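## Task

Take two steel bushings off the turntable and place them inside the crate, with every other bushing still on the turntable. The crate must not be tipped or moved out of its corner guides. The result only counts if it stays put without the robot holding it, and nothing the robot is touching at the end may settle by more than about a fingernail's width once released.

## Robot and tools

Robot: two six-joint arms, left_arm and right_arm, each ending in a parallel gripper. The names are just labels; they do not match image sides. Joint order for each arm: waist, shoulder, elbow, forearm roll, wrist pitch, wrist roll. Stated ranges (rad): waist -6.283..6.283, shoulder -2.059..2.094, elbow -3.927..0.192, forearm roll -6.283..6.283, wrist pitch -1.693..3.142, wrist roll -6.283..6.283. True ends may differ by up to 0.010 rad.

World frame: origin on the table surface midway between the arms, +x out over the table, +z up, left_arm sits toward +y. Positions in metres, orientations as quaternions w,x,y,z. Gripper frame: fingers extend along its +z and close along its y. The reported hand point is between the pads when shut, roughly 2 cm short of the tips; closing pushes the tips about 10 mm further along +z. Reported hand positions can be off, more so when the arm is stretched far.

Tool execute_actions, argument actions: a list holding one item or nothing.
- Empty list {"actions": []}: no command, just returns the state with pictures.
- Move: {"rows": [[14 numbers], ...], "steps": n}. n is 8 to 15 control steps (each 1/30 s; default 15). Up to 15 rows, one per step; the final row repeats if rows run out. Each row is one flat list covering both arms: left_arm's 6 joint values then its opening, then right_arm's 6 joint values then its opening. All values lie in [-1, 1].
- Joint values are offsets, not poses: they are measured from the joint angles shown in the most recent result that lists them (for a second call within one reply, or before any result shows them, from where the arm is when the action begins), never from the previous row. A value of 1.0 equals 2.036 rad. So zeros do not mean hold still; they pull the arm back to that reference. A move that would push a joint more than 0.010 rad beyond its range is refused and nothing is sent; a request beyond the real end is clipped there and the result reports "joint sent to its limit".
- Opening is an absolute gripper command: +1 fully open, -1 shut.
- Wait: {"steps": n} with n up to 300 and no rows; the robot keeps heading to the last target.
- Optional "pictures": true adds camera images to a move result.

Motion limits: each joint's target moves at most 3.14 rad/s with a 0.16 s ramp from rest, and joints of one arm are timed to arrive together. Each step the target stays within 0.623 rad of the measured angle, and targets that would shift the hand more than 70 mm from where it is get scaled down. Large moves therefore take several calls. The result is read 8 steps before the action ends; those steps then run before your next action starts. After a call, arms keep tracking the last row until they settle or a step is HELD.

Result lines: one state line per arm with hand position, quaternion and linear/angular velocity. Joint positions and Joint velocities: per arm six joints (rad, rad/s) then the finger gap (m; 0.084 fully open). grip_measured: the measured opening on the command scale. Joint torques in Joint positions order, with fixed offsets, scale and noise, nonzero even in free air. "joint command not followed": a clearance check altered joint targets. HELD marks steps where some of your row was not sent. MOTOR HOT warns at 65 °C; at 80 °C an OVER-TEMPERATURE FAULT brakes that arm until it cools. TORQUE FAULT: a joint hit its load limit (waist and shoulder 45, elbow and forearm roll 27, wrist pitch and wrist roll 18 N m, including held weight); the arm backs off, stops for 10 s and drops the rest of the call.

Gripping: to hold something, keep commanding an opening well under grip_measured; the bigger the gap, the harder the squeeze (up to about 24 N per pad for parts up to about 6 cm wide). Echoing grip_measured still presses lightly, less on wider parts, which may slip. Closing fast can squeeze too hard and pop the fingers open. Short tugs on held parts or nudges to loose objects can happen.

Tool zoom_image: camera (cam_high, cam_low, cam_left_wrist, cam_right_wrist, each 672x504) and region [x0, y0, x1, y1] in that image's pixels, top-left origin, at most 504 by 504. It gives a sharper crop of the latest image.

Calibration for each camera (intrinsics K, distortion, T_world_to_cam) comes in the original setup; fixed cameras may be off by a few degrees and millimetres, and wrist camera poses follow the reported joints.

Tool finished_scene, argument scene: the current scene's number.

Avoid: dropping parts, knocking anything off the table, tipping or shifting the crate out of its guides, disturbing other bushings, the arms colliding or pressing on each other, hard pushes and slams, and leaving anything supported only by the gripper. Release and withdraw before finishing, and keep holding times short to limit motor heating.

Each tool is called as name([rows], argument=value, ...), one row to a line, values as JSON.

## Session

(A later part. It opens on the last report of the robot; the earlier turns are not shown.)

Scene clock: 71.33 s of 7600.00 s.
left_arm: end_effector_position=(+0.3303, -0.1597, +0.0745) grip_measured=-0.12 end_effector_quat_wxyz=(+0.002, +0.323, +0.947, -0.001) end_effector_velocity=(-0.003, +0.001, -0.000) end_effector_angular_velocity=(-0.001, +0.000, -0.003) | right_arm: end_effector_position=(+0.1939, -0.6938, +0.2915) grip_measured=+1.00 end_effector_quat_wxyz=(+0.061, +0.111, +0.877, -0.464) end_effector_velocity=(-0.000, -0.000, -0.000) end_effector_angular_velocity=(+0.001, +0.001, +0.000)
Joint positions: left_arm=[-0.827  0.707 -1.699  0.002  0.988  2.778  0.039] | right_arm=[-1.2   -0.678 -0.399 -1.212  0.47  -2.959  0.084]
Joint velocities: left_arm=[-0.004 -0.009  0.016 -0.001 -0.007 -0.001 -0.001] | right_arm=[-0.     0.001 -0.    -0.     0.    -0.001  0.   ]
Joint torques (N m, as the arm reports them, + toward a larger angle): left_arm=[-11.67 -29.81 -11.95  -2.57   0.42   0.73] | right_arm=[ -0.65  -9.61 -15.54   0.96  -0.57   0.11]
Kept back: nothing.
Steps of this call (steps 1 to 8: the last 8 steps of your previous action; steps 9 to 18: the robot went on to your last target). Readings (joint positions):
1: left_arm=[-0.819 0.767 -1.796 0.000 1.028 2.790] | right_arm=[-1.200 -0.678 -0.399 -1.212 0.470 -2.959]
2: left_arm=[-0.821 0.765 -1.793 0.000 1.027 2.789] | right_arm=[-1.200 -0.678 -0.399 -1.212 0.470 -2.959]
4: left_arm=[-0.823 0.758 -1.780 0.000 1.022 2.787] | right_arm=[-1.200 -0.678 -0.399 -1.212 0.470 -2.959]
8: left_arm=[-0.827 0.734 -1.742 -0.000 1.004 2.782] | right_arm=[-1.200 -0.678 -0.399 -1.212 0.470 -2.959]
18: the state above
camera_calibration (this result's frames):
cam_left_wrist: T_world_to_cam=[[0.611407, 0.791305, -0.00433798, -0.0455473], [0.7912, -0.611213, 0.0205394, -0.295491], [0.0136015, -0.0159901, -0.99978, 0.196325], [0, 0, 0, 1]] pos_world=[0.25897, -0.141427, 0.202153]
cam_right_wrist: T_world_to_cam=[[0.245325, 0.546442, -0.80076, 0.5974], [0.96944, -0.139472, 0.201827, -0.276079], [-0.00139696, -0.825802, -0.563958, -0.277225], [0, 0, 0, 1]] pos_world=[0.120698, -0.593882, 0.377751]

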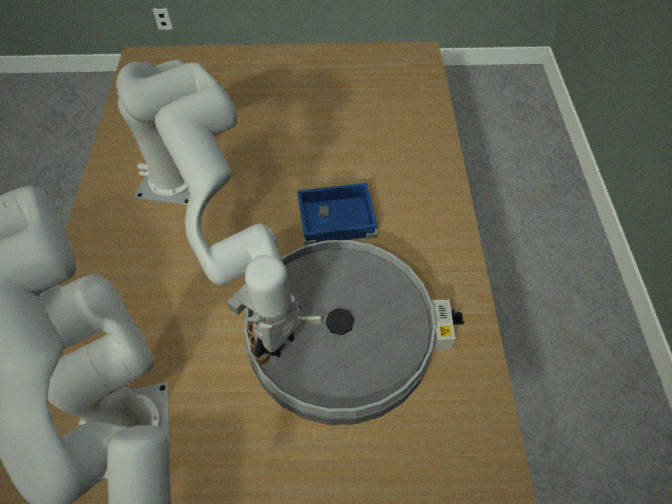

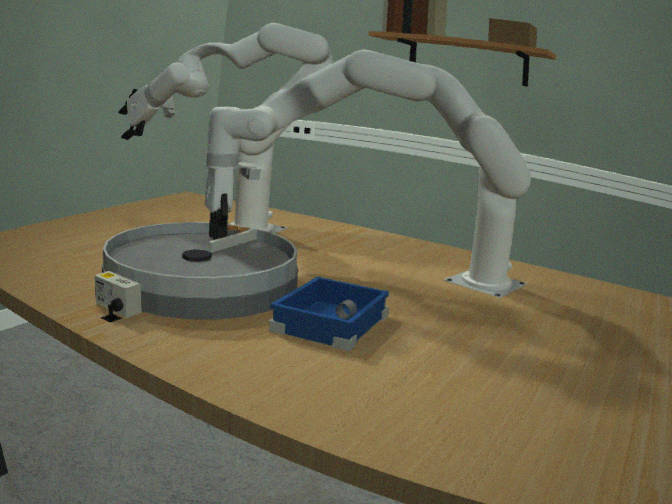

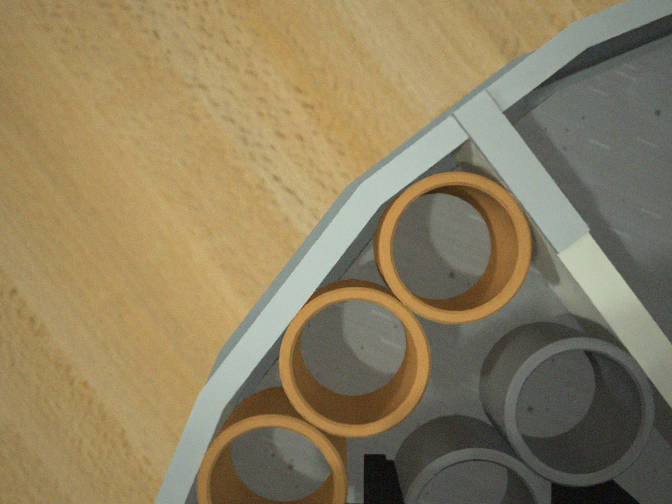

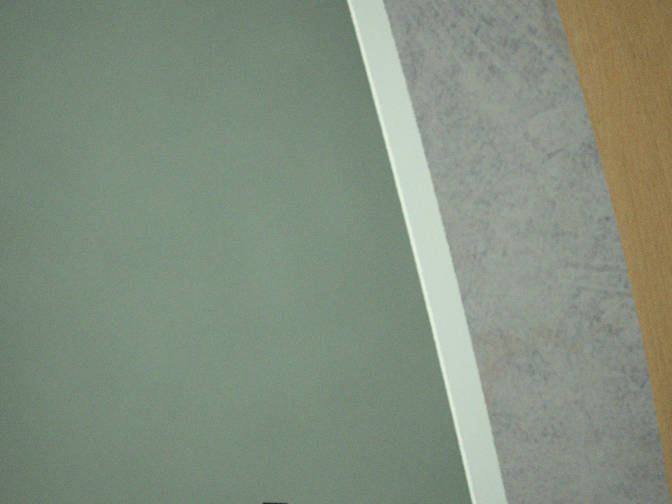

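execute_actions([
  {"rows":[[0,0.0008,-0.0005,-0.001,0.0007,0.001,-0.12,0,0,0,0,0,0,1],[0.0008,0.0016,-0.002,-0.001,0.0014,0.002,-0.14,0,0,0,0,0,0,1],[0.0012,0.0024,-0.003,-0.001,0.002,0.003,-0.16,0,0,0,0,0,0,1],[0.0016,0.0032,-0.0039,-0.001,0.0027,0.0036,-0.18,0,0,0,0,0,0,1],[0.0016,0.0032,-0.0039,-0.001,0.0027,0.0036,-0.2,0,0,0,0,0,0,1],[0.0016,0.0032,-0.0039,-0.001,0.0027,0.0036,-0.23,0,0,0,0,0,0,1],[0.0016,0.0032,-0.0039,-0.001,0.0027,0.0036,-0.26,0,0,0,0,0,0,1],[0.0016,0.0032,-0.0039,-0.001,0.0027,0.0036,-0.29,0,0,0,0,0,0,1],[0.0016,0.0032,-0.0039,-0.001,0.0027,0.0036,-0.33,0,0,0,0,0,0,1],[0.0016,0.0032,-0.0039,-0.001,0.0027,0.0036,-0.38,0,0,0,0,0,0,1],[0.0016,0.0032,-0.0039,-0.001,0.0027,0.0036,-0.44,0,0,0,0,0,0,1],[0.0016,0.0032,-0.0039,-0.001,0.0027,0.0036,-0.5,0,0,0,0,0,0,1],[0.0016,0.0032,-0.0039,-0.001,0.0027,0.0036,-0.57,0,0,0,0,0,0,1],[0.0016,0.0032,-0.0039,-0.001,0.0027,0.0036,-0.64,0,0,0,0,0,0,1],[0.0016,0.0032,-0.0039,-0.001,0.0027,0.0036,-0.72,0,0,0,0,0,0,1]],"steps":15},
])

execute_actions([
  {"steps":14},
], pictures=true)

Scene clock: 72.37 s of 7600.00 s.
left_arm: end_effector_position=(+0.3292, -0.1602, +0.0736) grip_measured=-0.22 end_effector_quat_wxyz=(-0.001, +0.324, +0.946, -0.001) end_effector_velocity=(-0.004, -0.009, -0.000) end_effector_angular_velocity=(-0.003, +0.007, -0.028) | right_arm: end_effector_position=(+0.1939, -0.6938, +0.2915) grip_measured=+1.00 end_effector_quat_wxyz=(+0.061, +0.111, +0.877, -0.464) end_effector_velocity=(+0.001, +0.000, -0.000) end_effector_angular_velocity=(+0.001, -0.002, +0.001)
Joint positions: left_arm=[-0.828  0.711 -1.703 -0.002  0.992  2.783  0.034] | right_arm=[-1.2   -0.678 -0.399 -1.212  0.47  -2.959  0.084]
Joint velocities: left_arm=[-0.011  0.02  -0.033 -0.009  0.013  0.022 -0.031] | right_arm=[ 0.001  0.001 -0.     0.    -0.001  0.002  0.   ]
Joint torques (N m, as the arm reports them, + toward a larger angle): left_arm=[ -5.87 -27.12 -11.58  -1.11  -0.24   0.55] | right_arm=[ -0.78  -9.73 -15.18   1.11  -0.85  -0.46]
Steps of this call (steps 1 to 15: the robot went on to your last target; steps 16 to 24: nothing new was sent; steps 25 to 31: the first 7 steps of this action). Readings (joint positions):
25: left_arm=[-0.827 0.707 -1.696 0.000 0.988 2.778] | right_arm=[-1.200 -0.678 -0.399 -1.212 0.470 -2.959]
26: left_arm=[-0.827 0.707 -1.697 -0.000 0.988 2.779] | right_arm=[-1.200 -0.678 -0.399 -1.212 0.470 -2.959]
28: left_arm=[-0.827 0.709 -1.699 -0.001 0.989 2.780] | right_arm=[-1.200 -0.678 -0.399 -1.212 0.470 -2.959]
31: the state above

Scene clock: 72.83 s of 7600.00 s.
left_arm: end_effector_position=(+0.3310, -0.1601, +0.0733) grip_measured=-0.29 end_effector_quat_wxyz=(-0.000, +0.325, +0.946, -0.001) end_effector_velocity=(+0.006, +0.001, -0.000) end_effector_angular_velocity=(-0.005, -0.005, +0.007) | right_arm: end_effector_position=(+0.1939, -0.6938, +0.2915) grip_measured=+1.00 end_effector_quat_wxyz=(+0.061, +0.111, +0.877, -0.464) end_effector_velocity=(-0.000, -0.000, +0.001) end_effector_angular_velocity=(-0.001, -0.002, -0.001)
Joint positions: left_arm=[-0.826  0.714 -1.707 -0.001  0.992  2.786  0.031] | right_arm=[-1.2   -0.678 -0.399 -1.212  0.47  -2.959  0.084]
Joint velocities: left_arm=[ 0.008  0.002 -0.002  0.003 -0.007 -0.    -0.   ] | right_arm=[-0.001 -0.    -0.001 -0.    -0.     0.001  0.   ]
Joint torques (N m, as the arm reports them, + toward a larger angle): left_arm=[  0.84 -27.52 -11.05   0.29   0.29   0.48] | right_arm=[  0.04  -9.84 -14.99   0.47  -0.75  -0.16]
Kept back: nothing.
Steps of this call (steps 1 to 8: the last 8 steps of your previous action; steps 9 to 14: the robot went on to your last target). Readings (joint positions):
1: left_arm=[-0.828 0.712 -1.704 -0.002 0.993 2.784] | right_arm=[-1.200 -0.678 -0.399 -1.212 0.470 -2.959]
2: left_arm=[-0.829 0.712 -1.705 -0.003 0.993 2.785] | right_arm=[-1.200 -0.678 -0.399 -1.212 0.470 -2.959]
4: left_arm=[-0.829 0.713 -1.705 -0.002 0.994 2.785] | right_arm=[-1.200 -0.678 -0.399 -1.212 0.470 -2.959]
8: left_arm=[-0.828 0.713 -1.706 -0.002 0.994 2.786] | right_arm=[-1.200 -0.678 -0.399 -1.212 0.470 -2.959]
14: the state above
camera_calibration (this result's frames):
cam_left_wrist: T_world_to_cam=[[0.614903, 0.788583, -0.00553354, -0.0471491], [0.788539, -0.614749, 0.0170206, -0.295664], [0.0100204, -0.0148294, -0.99984, 0.196534], [0, 0, 0, 1]] pos_world=[0.260165, -0.141663, 0.201274]
cam_right_wrist: T_world_to_cam=[[0.245325, 0.546442, -0.80076, 0.5974], [0.96944, -0.139472, 0.201826, -0.276079], [-0.00139699, -0.825802, -0.563958, -0.277225], [0, 0, 0, 1]] pos_world=[0.120698, -0.593882, 0.377751]

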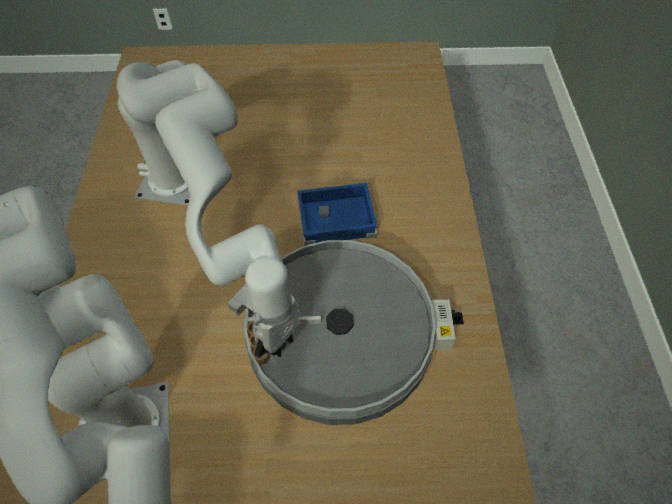

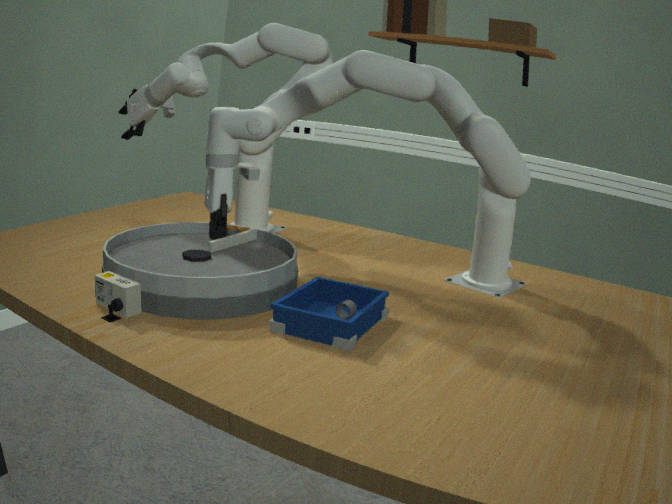

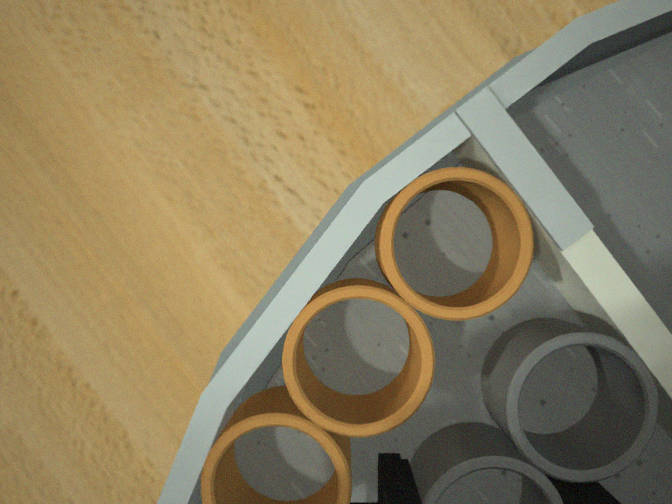

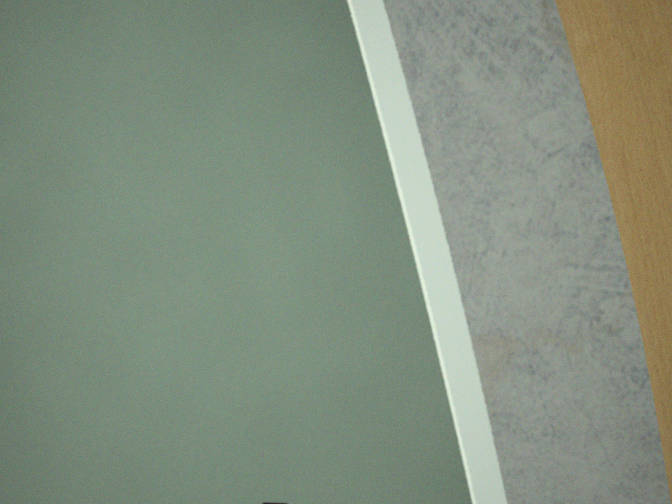

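execute_actions([
  {"rows":[[0.0003,0.0018,-0.004,0.0005,0.0026,0.0003,-0.72,0,0,0,0,0,0,1],[0.0007,0.004,-0.008,0.0005,0.0045,0.0007,-0.72,0,0,0,0,0,0,1],[0.001,0.006,-0.012,0.0005,0.0065,0.001,-0.72,0,0,0,0,0,0,1],[0.0013,0.008,-0.0157,0.0005,0.0082,0.0013,-0.72,0,0,0,0,0,0,1],[0.0013,0.0075,-0.0161,0.0005,0.0091,0.0013,-0.72,0,0,0,0,0,0,1],[0.0013,0.006,-0.0172,0.0005,0.0117,0.0013,-0.72,0,0,0,0,0,0,1],[0.0013,0.003,-0.0195,0.0005,0.017,0.0013,-0.72,0,0,0,0,0,0,1],[0.0013,-0.001,-0.0228,0.0005,0.0243,0.0013,-0.72,0,0,0,0,0,0,1],[0.0013,-0.006,-0.0272,0.0005,0.0337,0.0013,-0.72,0,0,0,0,0,0,1],[0.0013,-0.0115,-0.0325,0.0005,0.0445,0.0013,-0.72,0,0,0,0,0,0,1],[0.0013,-0.017,-0.038,0.0005,0.0555,0.0013,-0.72,0,0,0,0,0,0,1],[0.0013,-0.0225,-0.044,0.0005,0.067,0.0013,-0.72,0,0,0,0,0,0,1],[0.0013,-0.0275,-0.0495,0.0005,0.0775,0.0013,-0.72,0,0,0,0,0,0,1],[0.0013,-0.0315,-0.054,0.0005,0.086,0.0013,-0.72,0,0,0,0,0,0,1],[0.0013,-0.034,-0.057,0.0005,0.0915,0.0013,-0.72,0,0,0,0,0,0,1]],"steps":15},
])

execute_actions([
  {"steps":16},
], pictures=true)

Scene clock: 73.67 s of 7600.00 s.
left_arm: end_effector_position=(+0.3336, -0.1600, +0.0737) grip_measured=-0.29 end_effector_quat_wxyz=(-0.002, +0.324, +0.946, +0.002) end_effector_velocity=(+0.009, -0.001, +0.009) end_effector_angular_velocity=(+0.033, +0.020, +0.003) | right_arm: end_effector_position=(+0.1939, -0.6938, +0.2915) grip_measured=+1.00 end_effector_quat_wxyz=(+0.061, +0.111, +0.877, -0.464) end_effector_velocity=(+0.000, +0.000, -0.001) end_effector_angular_velocity=(+0.002, +0.000, +0.001)
Joint positions: left_arm=[-0.822  0.724 -1.727  0.001  1.009  2.787  0.031] | right_arm=[-1.2   -0.678 -0.399 -1.212  0.47  -2.959  0.084]
Joint velocities: left_arm=[ 0.011  0.042 -0.107  0.     0.104  0.007 -0.   ] | right_arm=[ 0.001  0.002  0.    -0.    -0.001  0.001 -0.   ]
Joint torques (N m, as the arm reports them, + toward a larger angle): left_arm=[  0.1  -31.17 -13.03   0.3   -0.22   0.46] | right_arm=[ -0.68  -9.81 -14.96   1.04  -0.52  -0.33]
Steps of this call (steps 1 to 15: the robot went on to your last target; steps 16 to 18: nothing new was sent; steps 19 to 25: the first 7 steps of this action). Readings (joint positions):
19: left_arm=[-0.824 0.714 -1.707 -0.000 0.992 2.786] | right_arm=[-1.200 -0.678 -0.399 -1.212 0.470 -2.959]
20: left_arm=[-0.824 0.715 -1.708 -0.000 0.993 2.786] | right_arm=[-1.200 -0.678 -0.399 -1.212 0.470 -2.959]
22: left_arm=[-0.824 0.718 -1.714 0.000 0.998 2.786] | right_arm=[-1.200 -0.678 -0.399 -1.212 0.470 -2.959]
25: the state above

Scene clock: 74.20 s of 7600.00 s.
left_arm: end_effector_position=(+0.3346, -0.1622, +0.1491) grip_measured=-0.29 end_effector_quat_wxyz=(-0.000, +0.325, +0.946, +0.000) end_effector_velocity=(-0.009, +0.014, -0.010) end_effector_angular_velocity=(+0.059, +0.037, -0.001) | right_arm: end_effector_position=(+0.1939, -0.6938, +0.2915) grip_measured=+1.00 end_effector_quat_wxyz=(+0.061, +0.111, +0.877, -0.464) end_effector_velocity=(-0.001, -0.000, -0.000) end_effector_angular_velocity=(+0.000, -0.000, -0.002)
Joint positions: left_arm=[-0.823  0.647 -1.82   0.     1.174  2.788  0.031] | right_arm=[-1.2   -0.678 -0.399 -1.212  0.47  -2.959  0.084]
Joint velocities: left_arm=[-0.001  0.008  0.001 -0.     0.06   0.     0.   ] | right_arm=[-0.002  0.001 -0.     0.    -0.     0.    -0.   ]
Joint torques (N m, as the arm reports them, + toward a larger angle): left_arm=[ -0.7  -31.46 -16.17  -0.23  -1.53   0.38] | right_arm=[ -0.81  -8.98 -15.17   1.15  -0.84  -0.45]
Kept back: nothing.
Steps of this call (steps 1 to 8: the last 8 steps of your previous action; steps 9 to 16: the robot went on to your last target). Readings (joint positions):
1: left_arm=[-0.822 0.725 -1.730 0.000 1.012 2.788] | right_arm=[-1.200 -0.678 -0.399 -1.212 0.470 -2.959]
2: left_arm=[-0.822 0.725 -1.734 0.000 1.018 2.788] | right_arm=[-1.200 -0.678 -0.399 -1.212 0.470 -2.959]
4: left_arm=[-0.822 0.718 -1.744 0.001 1.038 2.788] | right_arm=[-1.200 -0.678 -0.399 -1.212 0.470 -2.959]
8: left_arm=[-0.822 0.684 -1.779 0.001 1.103 2.788] | right_arm=[-1.200 -0.678 -0.399 -1.212 0.470 -2.959]
16: the state above
camera_calibration (this result's frames):
cam_left_wrist: T_world_to_cam=[[0.615216, 0.788347, -0.00424518, -0.0476609], [0.788293, -0.615086, 0.0162359, -0.300933], [0.0101884, -0.013335, -0.999859, 0.272395], [0, 0, 0, 1]] pos_world=[0.263769, -0.143894, 0.27704]
cam_right_wrist: T_world_to_cam=[[0.245325, 0.546442, -0.80076, 0.5974], [0.96944, -0.139472, 0.201826, -0.276079], [-0.00139684, -0.825802, -0.563959, -0.277225], [0, 0, 0, 1]] pos_world=[0.120698, -0.593882, 0.377751]

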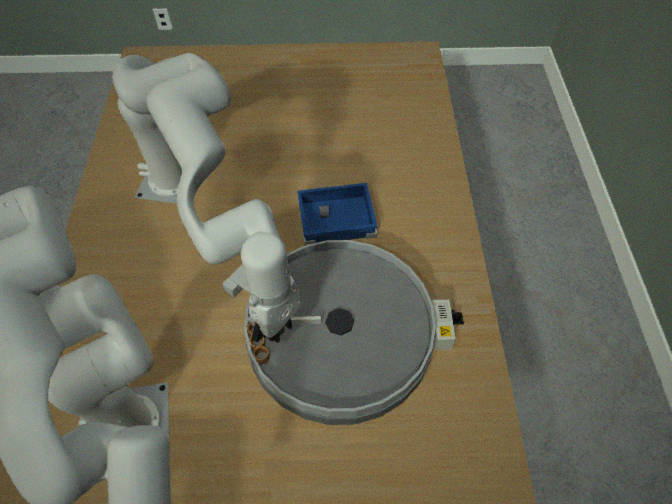

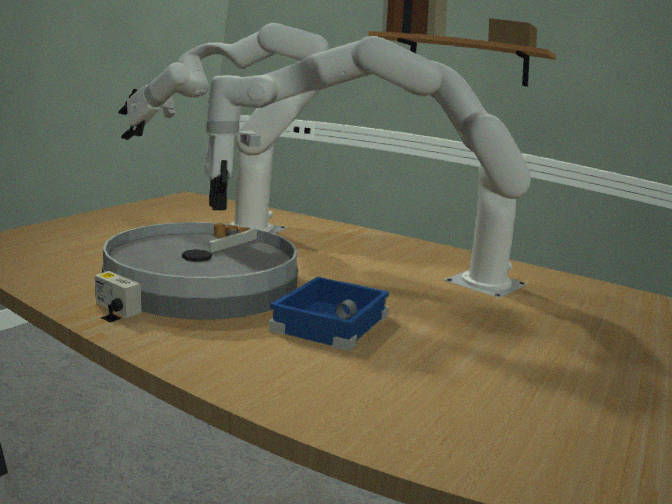

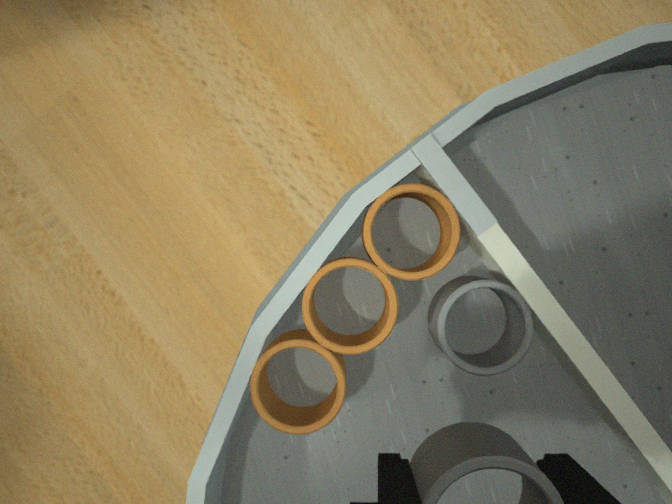

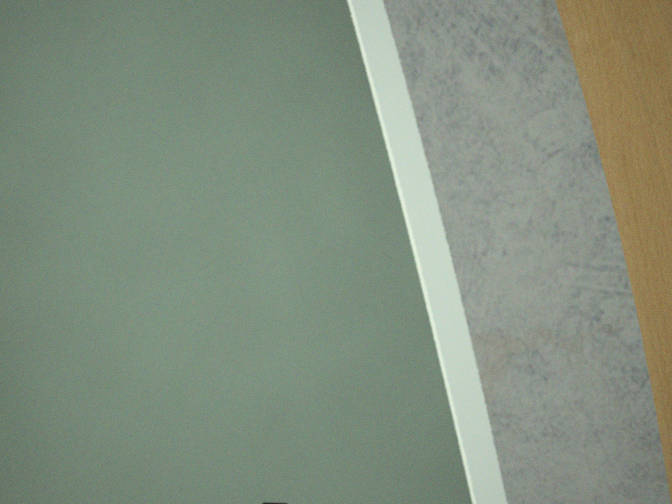

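execute_actions([
  {"rows":[[0.0072,-0.005,0.005,0,0,0,-0.72,0,0,0,0,0,0,1],[0.0215,-0.0129,0.0183,0,-0.0045,0,-0.72,0,0,0,0,0,0,1],[0.043,-0.0258,0.0365,0,-0.0108,0,-0.72,0,0,0,0,0,0,1],[0.0716,-0.0429,0.0609,0,-0.018,0,-0.72,0,0,0,0,0,0,1],[0.1039,-0.0622,0.0882,0,-0.0262,0,-0.72,0,0,0,0,0,0,1],[0.1361,-0.0815,0.1156,0,-0.0343,0,-0.72,0,0,0,0,0,0,1],[0.1684,-0.1009,0.143,0,-0.0424,0,-0.72,0,0,0,0,0,0,1],[0.2006,-0.1202,0.1704,0,-0.0505,0,-0.72,0,0,0,0,0,0,1],[0.2328,-0.1395,0.1978,0,-0.0586,0,-0.72,0,0,0,0,0,0,1],[0.2651,-0.1588,0.2252,0,-0.0667,0,-0.72,0,0,0,0,0,0,1],[0.2937,-0.176,0.2495,0,-0.074,0,-0.72,0,0,0,0,0,0,1],[0.3188,-0.191,0.2708,0,-0.0803,0,-0.72,0,0,0,0,0,0,1],[0.3367,-0.2017,0.286,0,-0.0848,0,-0.72,0,0,0,0,0,0,1],[0.351,-0.2103,0.2982,0,-0.0884,0,-0.72,0,0,0,0,0,0,1],[0.3582,-0.2146,0.3043,0,-0.0902,0,-0.72,0,0,0,0,0,0,1]],"steps":15},
])

execute_actions([
  {"steps":36},
], pictures=true)

Scene clock: 75.70 s of 7600.00 s.
left_arm: end_effector_position=(+0.3674, -0.1275, +0.1522) grip_measured=-0.29 end_effector_quat_wxyz=(-0.001, +0.290, +0.957, +0.001) end_effector_velocity=(+0.278, +0.300, +0.028) end_effector_angular_velocity=(-0.011, -0.013, +0.639) | right_arm: end_effector_position=(+0.1939, -0.6938, +0.2915) grip_measured=+1.00 end_effector_quat_wxyz=(+0.061, +0.111, +0.877, -0.464) end_effector_velocity=(-0.000, +0.000, +0.001) end_effector_angular_velocity=(-0.002, -0.001, -0.001)
Joint positions: left_arm=[-0.749  0.602 -1.757  0.     1.157  2.788  0.031] | right_arm=[-1.2   -0.678 -0.399 -1.212  0.47  -2.959  0.084]
Joint velocities: left_arm=[ 0.641 -0.36   0.497  0.004 -0.153  0.     0.   ] | right_arm=[ 0.    -0.002 -0.    -0.     0.001  0.    -0.   ]
Joint torques (N m, as the arm reports them, + toward a larger angle): left_arm=[ -1.2  -31.63 -15.82  -0.09  -1.49   0.53] | right_arm=[ -0.87  -9.76 -15.09   0.48  -0.97  -0.41]
Steps of this call (steps 1 to 15: the robot went on to your last target; steps 16 to 38: nothing new was sent; steps 39 to 45: the first 7 steps of this action). Readings (joint positions):
39: left_arm=[-0.823 0.645 -1.823 0.000 1.178 2.788] | right_arm=[-1.200 -0.678 -0.399 -1.212 0.470 -2.959]
40: left_arm=[-0.821 0.643 -1.820 -0.000 1.177 2.788] | right_arm=[-1.200 -0.678 -0.399 -1.212 0.470 -2.959]
42: left_arm=[-0.806 0.634 -1.804 -0.000 1.172 2.788] | right_arm=[-1.200 -0.678 -0.399 -1.212 0.470 -2.959]
45: the state above

Scene clock: 76.90 s of 7600.00 s.
left_arm: end_effector_position=(+0.4949, +0.2295, +0.1597) grip_measured=-0.29 end_effector_quat_wxyz=(+0.000, -0.031, +1.000, -0.000) end_effector_velocity=(-0.003, +0.021, -0.002) end_effector_angular_velocity=(+0.001, +0.001, +0.036) | right_arm: end_effector_position=(+0.1939, -0.6938, +0.2915) grip_measured=+1.00 end_effector_quat_wxyz=(+0.061, +0.111, +0.877, -0.464) end_effector_velocity=(+0.000, +0.000, -0.000) end_effector_angular_velocity=(+0.000, +0.001, +0.002)
Joint positions: left_arm=[-0.099  0.213 -1.204  0.     0.991  2.788  0.031] | right_arm=[-1.2   -0.678 -0.399 -1.212  0.47  -2.959  0.084]
Joint velocities: left_arm=[ 0.036 -0.025  0.04   0.    -0.014 -0.    -0.   ] | right_arm=[ 0.    -0.     0.     0.    -0.001 -0.002 -0.   ]
Joint torques (N m, as the arm reports them, + toward a larger angle): left_arm=[ -0.91 -23.44 -15.75   0.06  -1.7    0.41] | right_arm=[ -0.33  -9.8  -15.06   0.65  -0.7   -0.01]
Kept back: nothing.
Steps of this call (steps 1 to 8: the last 8 steps of your previous action; steps 9 to 36: the robot went on to your last target). Readings (joint positions):
1: left_arm=[-0.728 0.590 -1.740 0.000 1.152 2.788] | right_arm=[-1.200 -0.678 -0.399 -1.212 0.470 -2.959]
2: left_arm=[-0.708 0.578 -1.724 0.000 1.147 2.788] | right_arm=[-1.200 -0.678 -0.399 -1.212 0.470 -2.959]
4: left_arm=[-0.668 0.554 -1.691 0.000 1.137 2.788] | right_arm=[-1.200 -0.678 -0.399 -1.212 0.470 -2.959]
8: left_arm=[-0.588 0.506 -1.622 0.000 1.116 2.788] | right_arm=[-1.200 -0.678 -0.399 -1.212 0.470 -2.959]
36: the state above
camera_calibration (this result's frames):
cam_left_wrist: T_world_to_cam=[[-0.0614536, 0.998099, -0.00461459, -0.168207], [0.99796, 0.0615239, 0.0170707, -0.445754], [0.0173222, -0.00355612, -0.999844, 0.280838], [0, 0, 0, 1]] pos_world=[0.429643, 0.196311, 0.287627]
cam_right_wrist: T_world_to_cam=[[0.245325, 0.546442, -0.80076, 0.5974], [0.96944, -0.139472, 0.201827, -0.276079], [-0.00139676, -0.825802, -0.563959, -0.277225], [0, 0, 0, 1]] pos_world=[0.120698, -0.593882, 0.377751]

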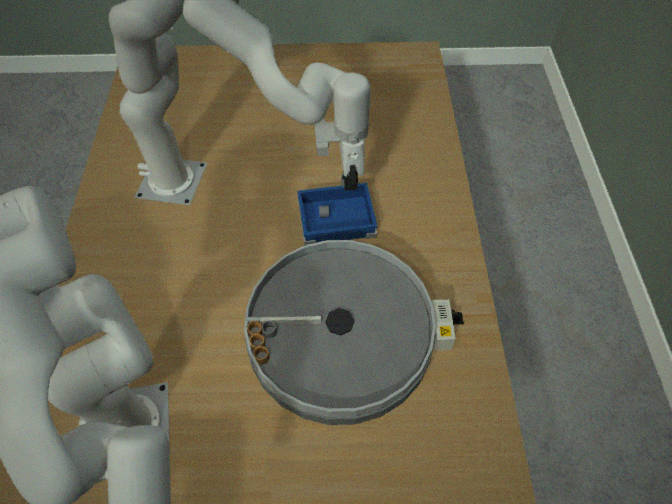

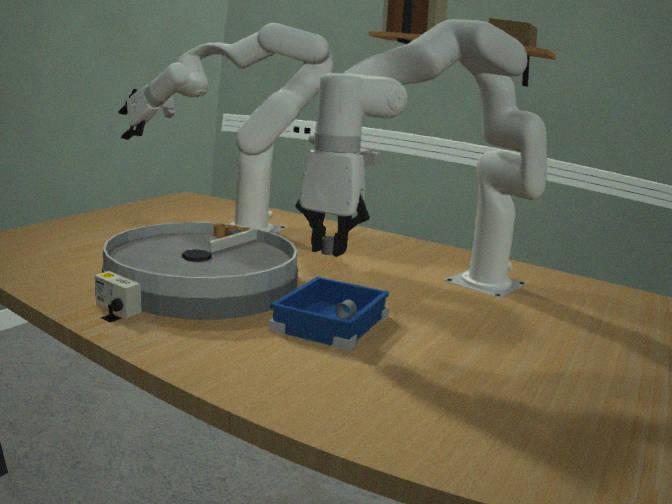

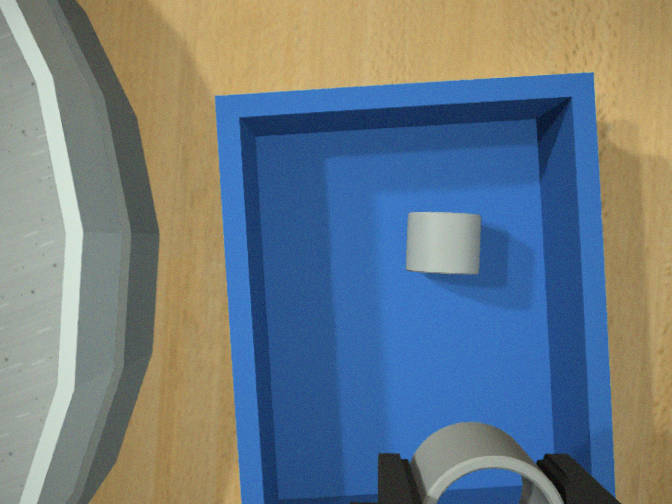

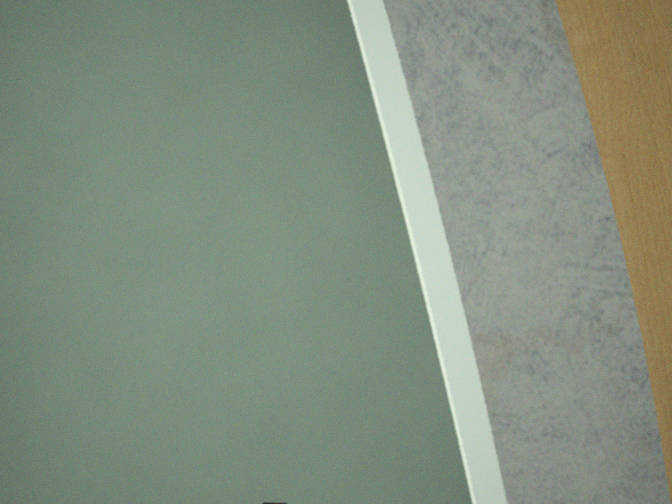

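execute_actions([
  {"rows":[[0.0025,0.0005,0.004,0,-0.0045,0,-0.72,0,0,0,0,0,0,1],[0.0025,0.005,0.0085,0,-0.0135,0,-0.72,0,0,0,0,0,0,1],[0.0025,0.012,0.0148,0,-0.0268,0,-0.72,0,0,0,0,0,0,1],[0.0025,0.0205,0.0218,0,-0.0423,0,-0.72,0,0,0,0,0,0,1],[0.0025,0.03,0.0285,0,-0.0585,0,-0.72,0,0,0,0,0,0,1],[0.0025,0.0405,0.0343,0,-0.0748,0,-0.72,0,0,0,0,0,0,1],[0.0025,0.0515,0.039,0,-0.0905,0,-0.72,0,0,0,0,0,0,1],[0.0025,0.0625,0.043,0,-0.1055,0,-0.72,0,0,0,0,0,0,1],[0.0025,0.073,0.046,0,-0.119,0,-0.72,0,0,0,0,0,0,1],[0.0025,0.082,0.048,0,-0.13,0,-0.72,0,0,0,0,0,0,1],[0.0025,0.09,0.0494,0,-0.1394,0,-0.72,0,0,0,0,0,0,1],[0.0025,0.096,0.0502,0,-0.1462,0,-0.72,0,0,0,0,0,0,1],[0.0025,0.1005,0.0507,0,-0.1512,0,-0.72,0,0,0,0,0,0,1],[0.0025,0.103,0.051,0,-0.154,0,-0.72,0,0,0,0,0,0,1],[0.0025,0.1043,0.0511,0,-0.1554,0,-0.72,0,0,0,0,0,0,1]],"steps":15},
])

execute_actions([
  {"steps":19},
])

Scene clock: 77.77 s of 7600.00 s.
left_arm: end_effector_position=(+0.4965, +0.2318, +0.1379) grip_measured=-0.29 end_effector_quat_wxyz=(+0.002, -0.034, +0.999, -0.001) end_effector_velocity=(-0.002, +0.001, -0.261) end_effector_angular_velocity=(+0.008, +0.032, +0.002) | right_arm: end_effector_position=(+0.1939, -0.6938, +0.2915) grip_measured=+1.00 end_effector_quat_wxyz=(+0.061, +0.111, +0.877, -0.464) end_effector_velocity=(-0.000, -0.000, +0.000) end_effector_angular_velocity=(-0.001, -0.000, -0.001)
Joint positions: left_arm=[-0.093  0.241 -1.174  0.     0.928  2.788  0.031] | right_arm=[-1.2   -0.678 -0.399 -1.212  0.47  -2.959  0.084]
Joint velocities: left_arm=[ 0.     0.379  0.285 -0.002 -0.631 -0.    -0.   ] | right_arm=[-0.001 -0.    -0.     0.     0.    -0.     0.   ]
Joint torques (N m, as the arm reports them, + toward a larger angle): left_arm=[ -0.52 -18.44 -12.96   0.02  -1.56   0.35] | right_arm=[ -0.22 -10.3  -15.08   0.81  -0.87  -0.39]
Steps of this call (steps 1 to 19: the robot went on to your last target; steps 20 to 26: the first 7 steps of this action). Readings (joint positions):
20: left_arm=[-0.094 0.210 -1.200 0.000 0.990 2.788] | right_arm=[-1.200 -0.678 -0.399 -1.212 0.470 -2.959]
21: left_arm=[-0.094 0.210 -1.200 0.000 0.988 2.788] | right_arm=[-1.200 -0.678 -0.399 -1.212 0.470 -2.959]
23: left_arm=[-0.094 0.215 -1.195 0.000 0.976 2.788] | right_arm=[-1.200 -0.678 -0.399 -1.212 0.470 -2.959]
26: the state above

Scene clock: 78.40 s of 7600.00 s.
left_arm: end_effector_position=(+0.4956, +0.2320, +0.0351) grip_measured=-0.29 end_effector_quat_wxyz=(+0.001, -0.034, +0.999, -0.000) end_effector_velocity=(-0.004, +0.002, -0.009) end_effector_angular_velocity=(+0.004, +0.010, -0.001) | right_arm: end_effector_position=(+0.1939, -0.6938, +0.2915) grip_measured=+1.00 end_effector_quat_wxyz=(+0.061, +0.111, +0.877, -0.464) end_effector_velocity=(-0.001, -0.000, -0.000) end_effector_angular_velocity=(+0.001, +0.001, -0.002)
Joint positions: left_arm=[-0.093  0.423 -1.101  0.     0.676  2.788  0.031] | right_arm=[-1.2   -0.678 -0.399 -1.212  0.47  -2.959  0.084]
Joint velocities: left_arm=[ 0.001  0.013  0.007  0.002 -0.01   0.    -0.   ] | right_arm=[-0.002  0.001  0.     0.     0.    -0.001 -0.   ]
Joint torques (N m, as the arm reports them, + toward a larger angle): left_arm=[ -0.82 -25.73 -13.61  -0.08  -1.57   0.42] | right_arm=[ -1.14 -10.06 -14.84   0.57  -0.7   -0.52]
Kept back: nothing.
Steps of this call (steps 1 to 8: the last 8 steps of your previous action; steps 9 to 19: the robot went on to your last target). Readings (joint positions):
1: left_arm=[-0.093 0.254 -1.164 0.000 0.906 2.788] | right_arm=[-1.200 -0.678 -0.399 -1.212 0.470 -2.959]
2: left_arm=[-0.093 0.271 -1.154 0.000 0.881 2.788] | right_arm=[-1.200 -0.678 -0.399 -1.212 0.470 -2.959]
4: left_arm=[-0.093 0.308 -1.134 0.000 0.828 2.788] | right_arm=[-1.200 -0.678 -0.399 -1.212 0.470 -2.959]
8: left_arm=[-0.093 0.381 -1.109 0.000 0.734 2.788] | right_arm=[-1.200 -0.678 -0.399 -1.212 0.470 -2.959]
19: the state above

execute_actions([
  {"rows":[[0,0.0017,0.0006,0,-0.0014,0,-0.72,0,0,0,0,0,0,1],[0,0.0022,0.0007,0,-0.0019,0,-0.72,0,0,0,0,0,0,1],[0,0.0027,0.0007,0,-0.0024,0,-0.72,0,0,0,0,0,0,1],[0,0.0031,0.0007,0,-0.0029,0,-0.72,0,0,0,0,0,0,1],[0,0.0031,0.0007,0,-0.0029,0,-0.68,0,0,0,0,0,0,1],[0,0.0031,0.0007,0,-0.0029,0,-0.62,0,0,0,0,0,0,1],[0,0.0031,0.0007,0,-0.0029,0,-0.55,0,0,0,0,0,0,1],[0,0.0031,0.0007,0,-0.0029,0,-0.47,0,0,0,0,0,0,1],[0,0.0031,0.0007,0,-0.0029,0,-0.39,0,0,0,0,0,0,1],[0,0.0031,0.0007,0,-0.0029,0,-0.32,0,0,0,0,0,0,1],[0,0.0031,0.0007,0,-0.0029,0,-0.25,0,0,0,0,0,0,1],[0,0.0031,0.0007,0,-0.0029,0,-0.18,0,0,0,0,0,0,1],[0,0.0031,0.0007,0,-0.0029,0,-0.1,0,0,0,0,0,0,1],[0,0.0031,0.0007,0,-0.0029,0,-0.03,0,0,0,0,0,0,1],[0,0.0031,0.0007,0,-0.0029,0,0.03,0,0,0,0,0,0,1]],"steps":15},
])

execute_actions([
  {"rows":[[0,0,0,0,0,0,0.03,0,0,0,0,0,0,1],[0,-0.002,-0.0002,0,0.0022,0,0.03,0,0,0,0,0,0,1],[0,-0.006,-0.0006,0,0.0066,0,0.03,0,0,0,0,0,0,1],[0,-0.012,-0.0013,0,0.0133,0,0.03,0,0,0,0,0,0,1],[0,-0.02,-0.0025,0,0.0225,0,0.03,0,0,0,0,0,0,1],[0,-0.0286,-0.0041,0,0.0327,0,0.03,0,0,0,0,0,0,1],[0,-0.038,-0.0066,0,0.0446,0,0.03,0,0,0,0,0,0,1],[0,-0.047,-0.0095,0,0.0565,0,0.03,0,0,0,0,0,0,1],[0,-0.056,-0.0128,0,0.0688,0,0.03,0,0,0,0,0,0,1],[0,-0.064,-0.0162,0,0.0802,0,0.03,0,0,0,0,0,0,1],[0,-0.07,-0.019,0,0.089,0,0.03,0,0,0,0,0,0,1],[0,-0.073,-0.0207,0,0.0937,0,0.03,0,0,0,0,0,0,1]],"steps":12},
])

execute_actions([
  {"steps":16},
], pictures=true)

Scene clock: 79.50 s of 7600.00 s.
left_arm: end_effector_position=(+0.4949, +0.2323, +0.0323) grip_measured=-0.29 end_effector_quat_wxyz=(+0.000, -0.034, +0.999, -0.000) end_effector_velocity=(-0.002, +0.000, -0.008) end_effector_angular_velocity=(+0.002, +0.004, -0.002) | right_arm: end_effector_position=(+0.1939, -0.6938, +0.2915) grip_measured=+1.00 end_effector_quat_wxyz=(+0.061, +0.111, +0.877, -0.464) end_effector_velocity=(+0.000, -0.000, +0.000) end_effector_angular_velocity=(-0.001, -0.001, +0.000)
Joint positions: left_arm=[-0.093  0.428 -1.1    0.     0.671  2.788  0.031] | right_arm=[-1.2   -0.678 -0.399 -1.212  0.47  -2.959  0.084]
Joint velocities: left_arm=[-0.     0.015  0.003  0.002 -0.014 -0.     0.   ] | right_arm=[ 0.001  0.    -0.001  0.    -0.     0.001  0.   ]
Joint torques (N m, as the arm reports them, + toward a larger angle): left_arm=[ -0.51 -25.52 -13.4   -0.12  -1.58   0.36] | right_arm=[ -0.58  -9.43 -15.52   1.02  -0.93  -0.15]
Steps of this call (steps 1 to 15: the robot went on to your last target; steps 16 to 26: nothing new was sent; steps 27 to 33: the first 7 steps of this action). Readings (joint positions):
27: left_arm=[-0.093 0.425 -1.100 0.000 0.675 2.788] | right_arm=[-1.200 -0.678 -0.399 -1.212 0.470 -2.959]
28: left_arm=[-0.093 0.425 -1.100 0.000 0.675 2.788] | right_arm=[-1.200 -0.678 -0.399 -1.212 0.470 -2.959]
30: left_arm=[-0.093 0.426 -1.100 0.000 0.673 2.788] | right_arm=[-1.200 -0.678 -0.399 -1.212 0.470 -2.959]
33: the state above

Scene clock: 79.90 s of 7600.00 s.
left_arm: end_effector_position=(+0.4948, +0.2323, +0.0329) grip_measured=-0.01 end_effector_quat_wxyz=(-0.000, -0.034, +0.999, +0.000) end_effector_velocity=(-0.008, +0.002, +0.030) end_effector_angular_velocity=(+0.007, +0.026, -0.001) | right_arm: end_effector_position=(+0.1939, -0.6938, +0.2915) grip_measured=+1.00 end_effector_quat_wxyz=(+0.061, +0.111, +0.877, -0.464) end_effector_velocity=(-0.000, -0.000, -0.000) end_effector_angular_velocity=(+0.000, +0.000, -0.001)
Joint positions: left_arm=[-0.093  0.427 -1.1    0.     0.673  2.788  0.044] | right_arm=[-1.2   -0.678 -0.399 -1.212  0.47  -2.959  0.084]
Joint velocities: left_arm=[-0.001 -0.073  0.002 -0.001  0.099  0.     0.017] | right_arm=[-0.  0. -0.  0.  0.  0.  0.]
Joint torques (N m, as the arm reports them, + toward a larger angle): left_arm=[ -0.2  -28.1  -14.27  -0.14  -1.34   0.45] | right_arm=[ -1.46  -9.76 -15.2    0.63  -0.83  -0.2 ]
Steps of this call (steps 1 to 8: the last 8 steps of your previous action; steps 9 to 12: the first 4 steps of this action, its rows measured from where the robot was after step 8). Readings (joint positions):
8: left_arm=[-0.093 0.429 -1.100 0.000 0.670 2.788] | right_arm=[-1.200 -0.678 -0.399 -1.212 0.470 -2.959]
9: left_arm=[-0.093 0.429 -1.100 0.000 0.670 2.788] | right_arm=[-1.200 -0.678 -0.399 -1.212 0.470 -2.959]
10: left_arm=[-0.093 0.429 -1.100 0.000 0.670 2.788] | right_arm=[-1.200 -0.678 -0.399 -1.212 0.470 -2.959]
12: the state above

Scene clock: 80.43 s of 7600.00 s.
left_arm: end_effector_position=(+0.4951, +0.2322, +0.1079) grip_measured=+0.02 end_effector_quat_wxyz=(+0.001, -0.034, +0.999, -0.000) end_effector_velocity=(-0.016, +0.004, +0.002) end_effector_angular_velocity=(+0.014, +0.051, +0.001) | right_arm: end_effector_position=(+0.1939, -0.6938, +0.2915) grip_measured=+1.00 end_effector_quat_wxyz=(+0.061, +0.111, +0.877, -0.464) end_effector_velocity=(-0.001, -0.000, +0.000) end_effector_angular_velocity=(-0.000, -0.001, -0.003)
Joint positions: left_arm=[-0.093  0.284 -1.141  0.     0.855  2.788  0.045] | right_arm=[-1.2   -0.678 -0.399 -1.212  0.47  -2.959  0.084]
Joint velocities: left_arm=[-0.    -0.018  0.006 -0.001  0.065  0.     0.   ] | right_arm=[-0.001  0.    -0.001  0.     0.001  0.001 -0.   ]
Joint torques (N m, as the arm reports them, + toward a larger angle): left_arm=[ -0.32 -23.97 -14.7   -0.03  -1.49   0.43] | right_arm=[ -0.46  -9.49 -15.33   0.32  -0.93  -0.16]
Kept back: nothing.
Steps of this call (steps 1 to 8: the last 8 steps of your previous action; steps 9 to 16: the robot went on to your last target). Readings (joint positions):
1: left_arm=[-0.093 0.423 -1.100 0.000 0.678 2.788] | right_arm=[-1.200 -0.678 -0.399 -1.212 0.470 -2.959]
2: left_arm=[-0.093 0.418 -1.100 0.000 0.685 2.788] | right_arm=[-1.200 -0.678 -0.399 -1.212 0.470 -2.959]
4: left_arm=[-0.093 0.399 -1.103 0.000 0.707 2.788] | right_arm=[-1.200 -0.678 -0.399 -1.212 0.470 -2.959]
8: left_arm=[-0.093 0.341 -1.120 0.000 0.777 2.788] | right_arm=[-1.200 -0.678 -0.399 -1.212 0.470 -2.959]
16: the state above
camera_calibration (this result's frames):
cam_left_wrist: T_world_to_cam=[[-0.066519, 0.997773, -0.00491632, -0.168491], [0.997621, 0.0665967, 0.0178294, -0.446321], [0.0181171, -0.00371863, -0.999829, 0.228669], [0, 0, 0, 1]] pos_world=[0.429908, 0.198689, 0.235759]
cam_right_wrist: T_world_to_cam=[[0.245325, 0.546442, -0.80076, 0.5974], [0.96944, -0.139472, 0.201826, -0.276079], [-0.00139695, -0.825802, -0.563959, -0.277224], [0, 0, 0, 1]] pos_world=[0.120698, -0.593882, 0.377751]

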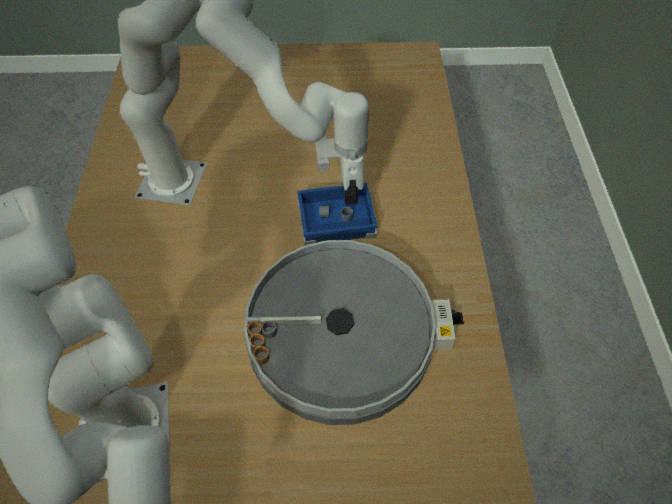

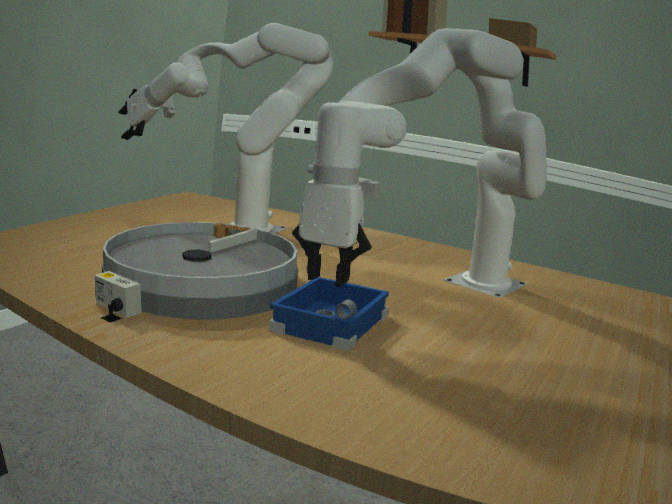

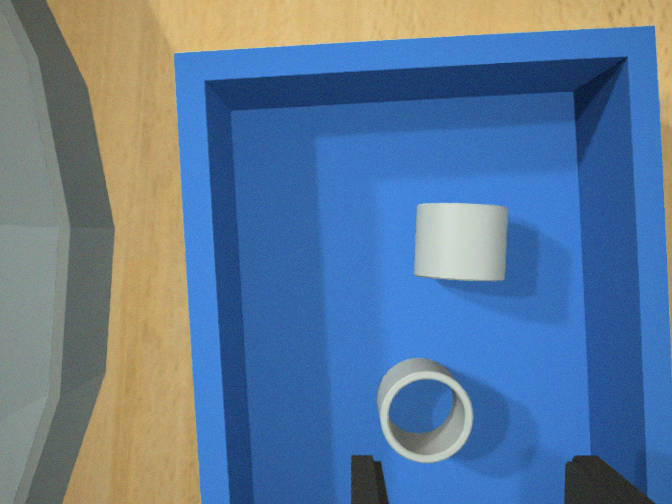

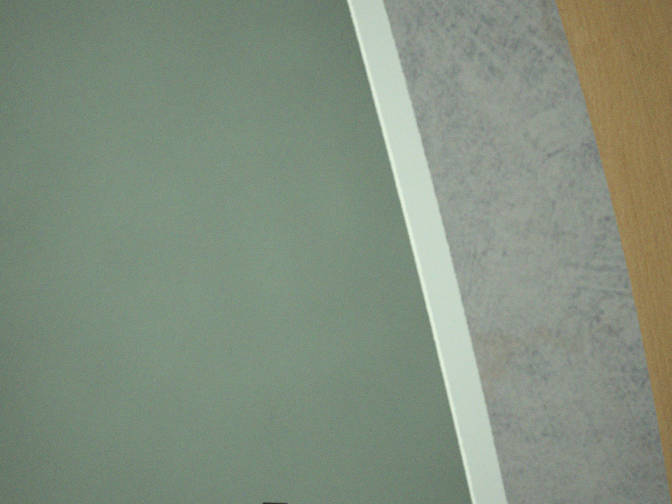

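finished_scene(scene=2)

The scene is finished: the task was done.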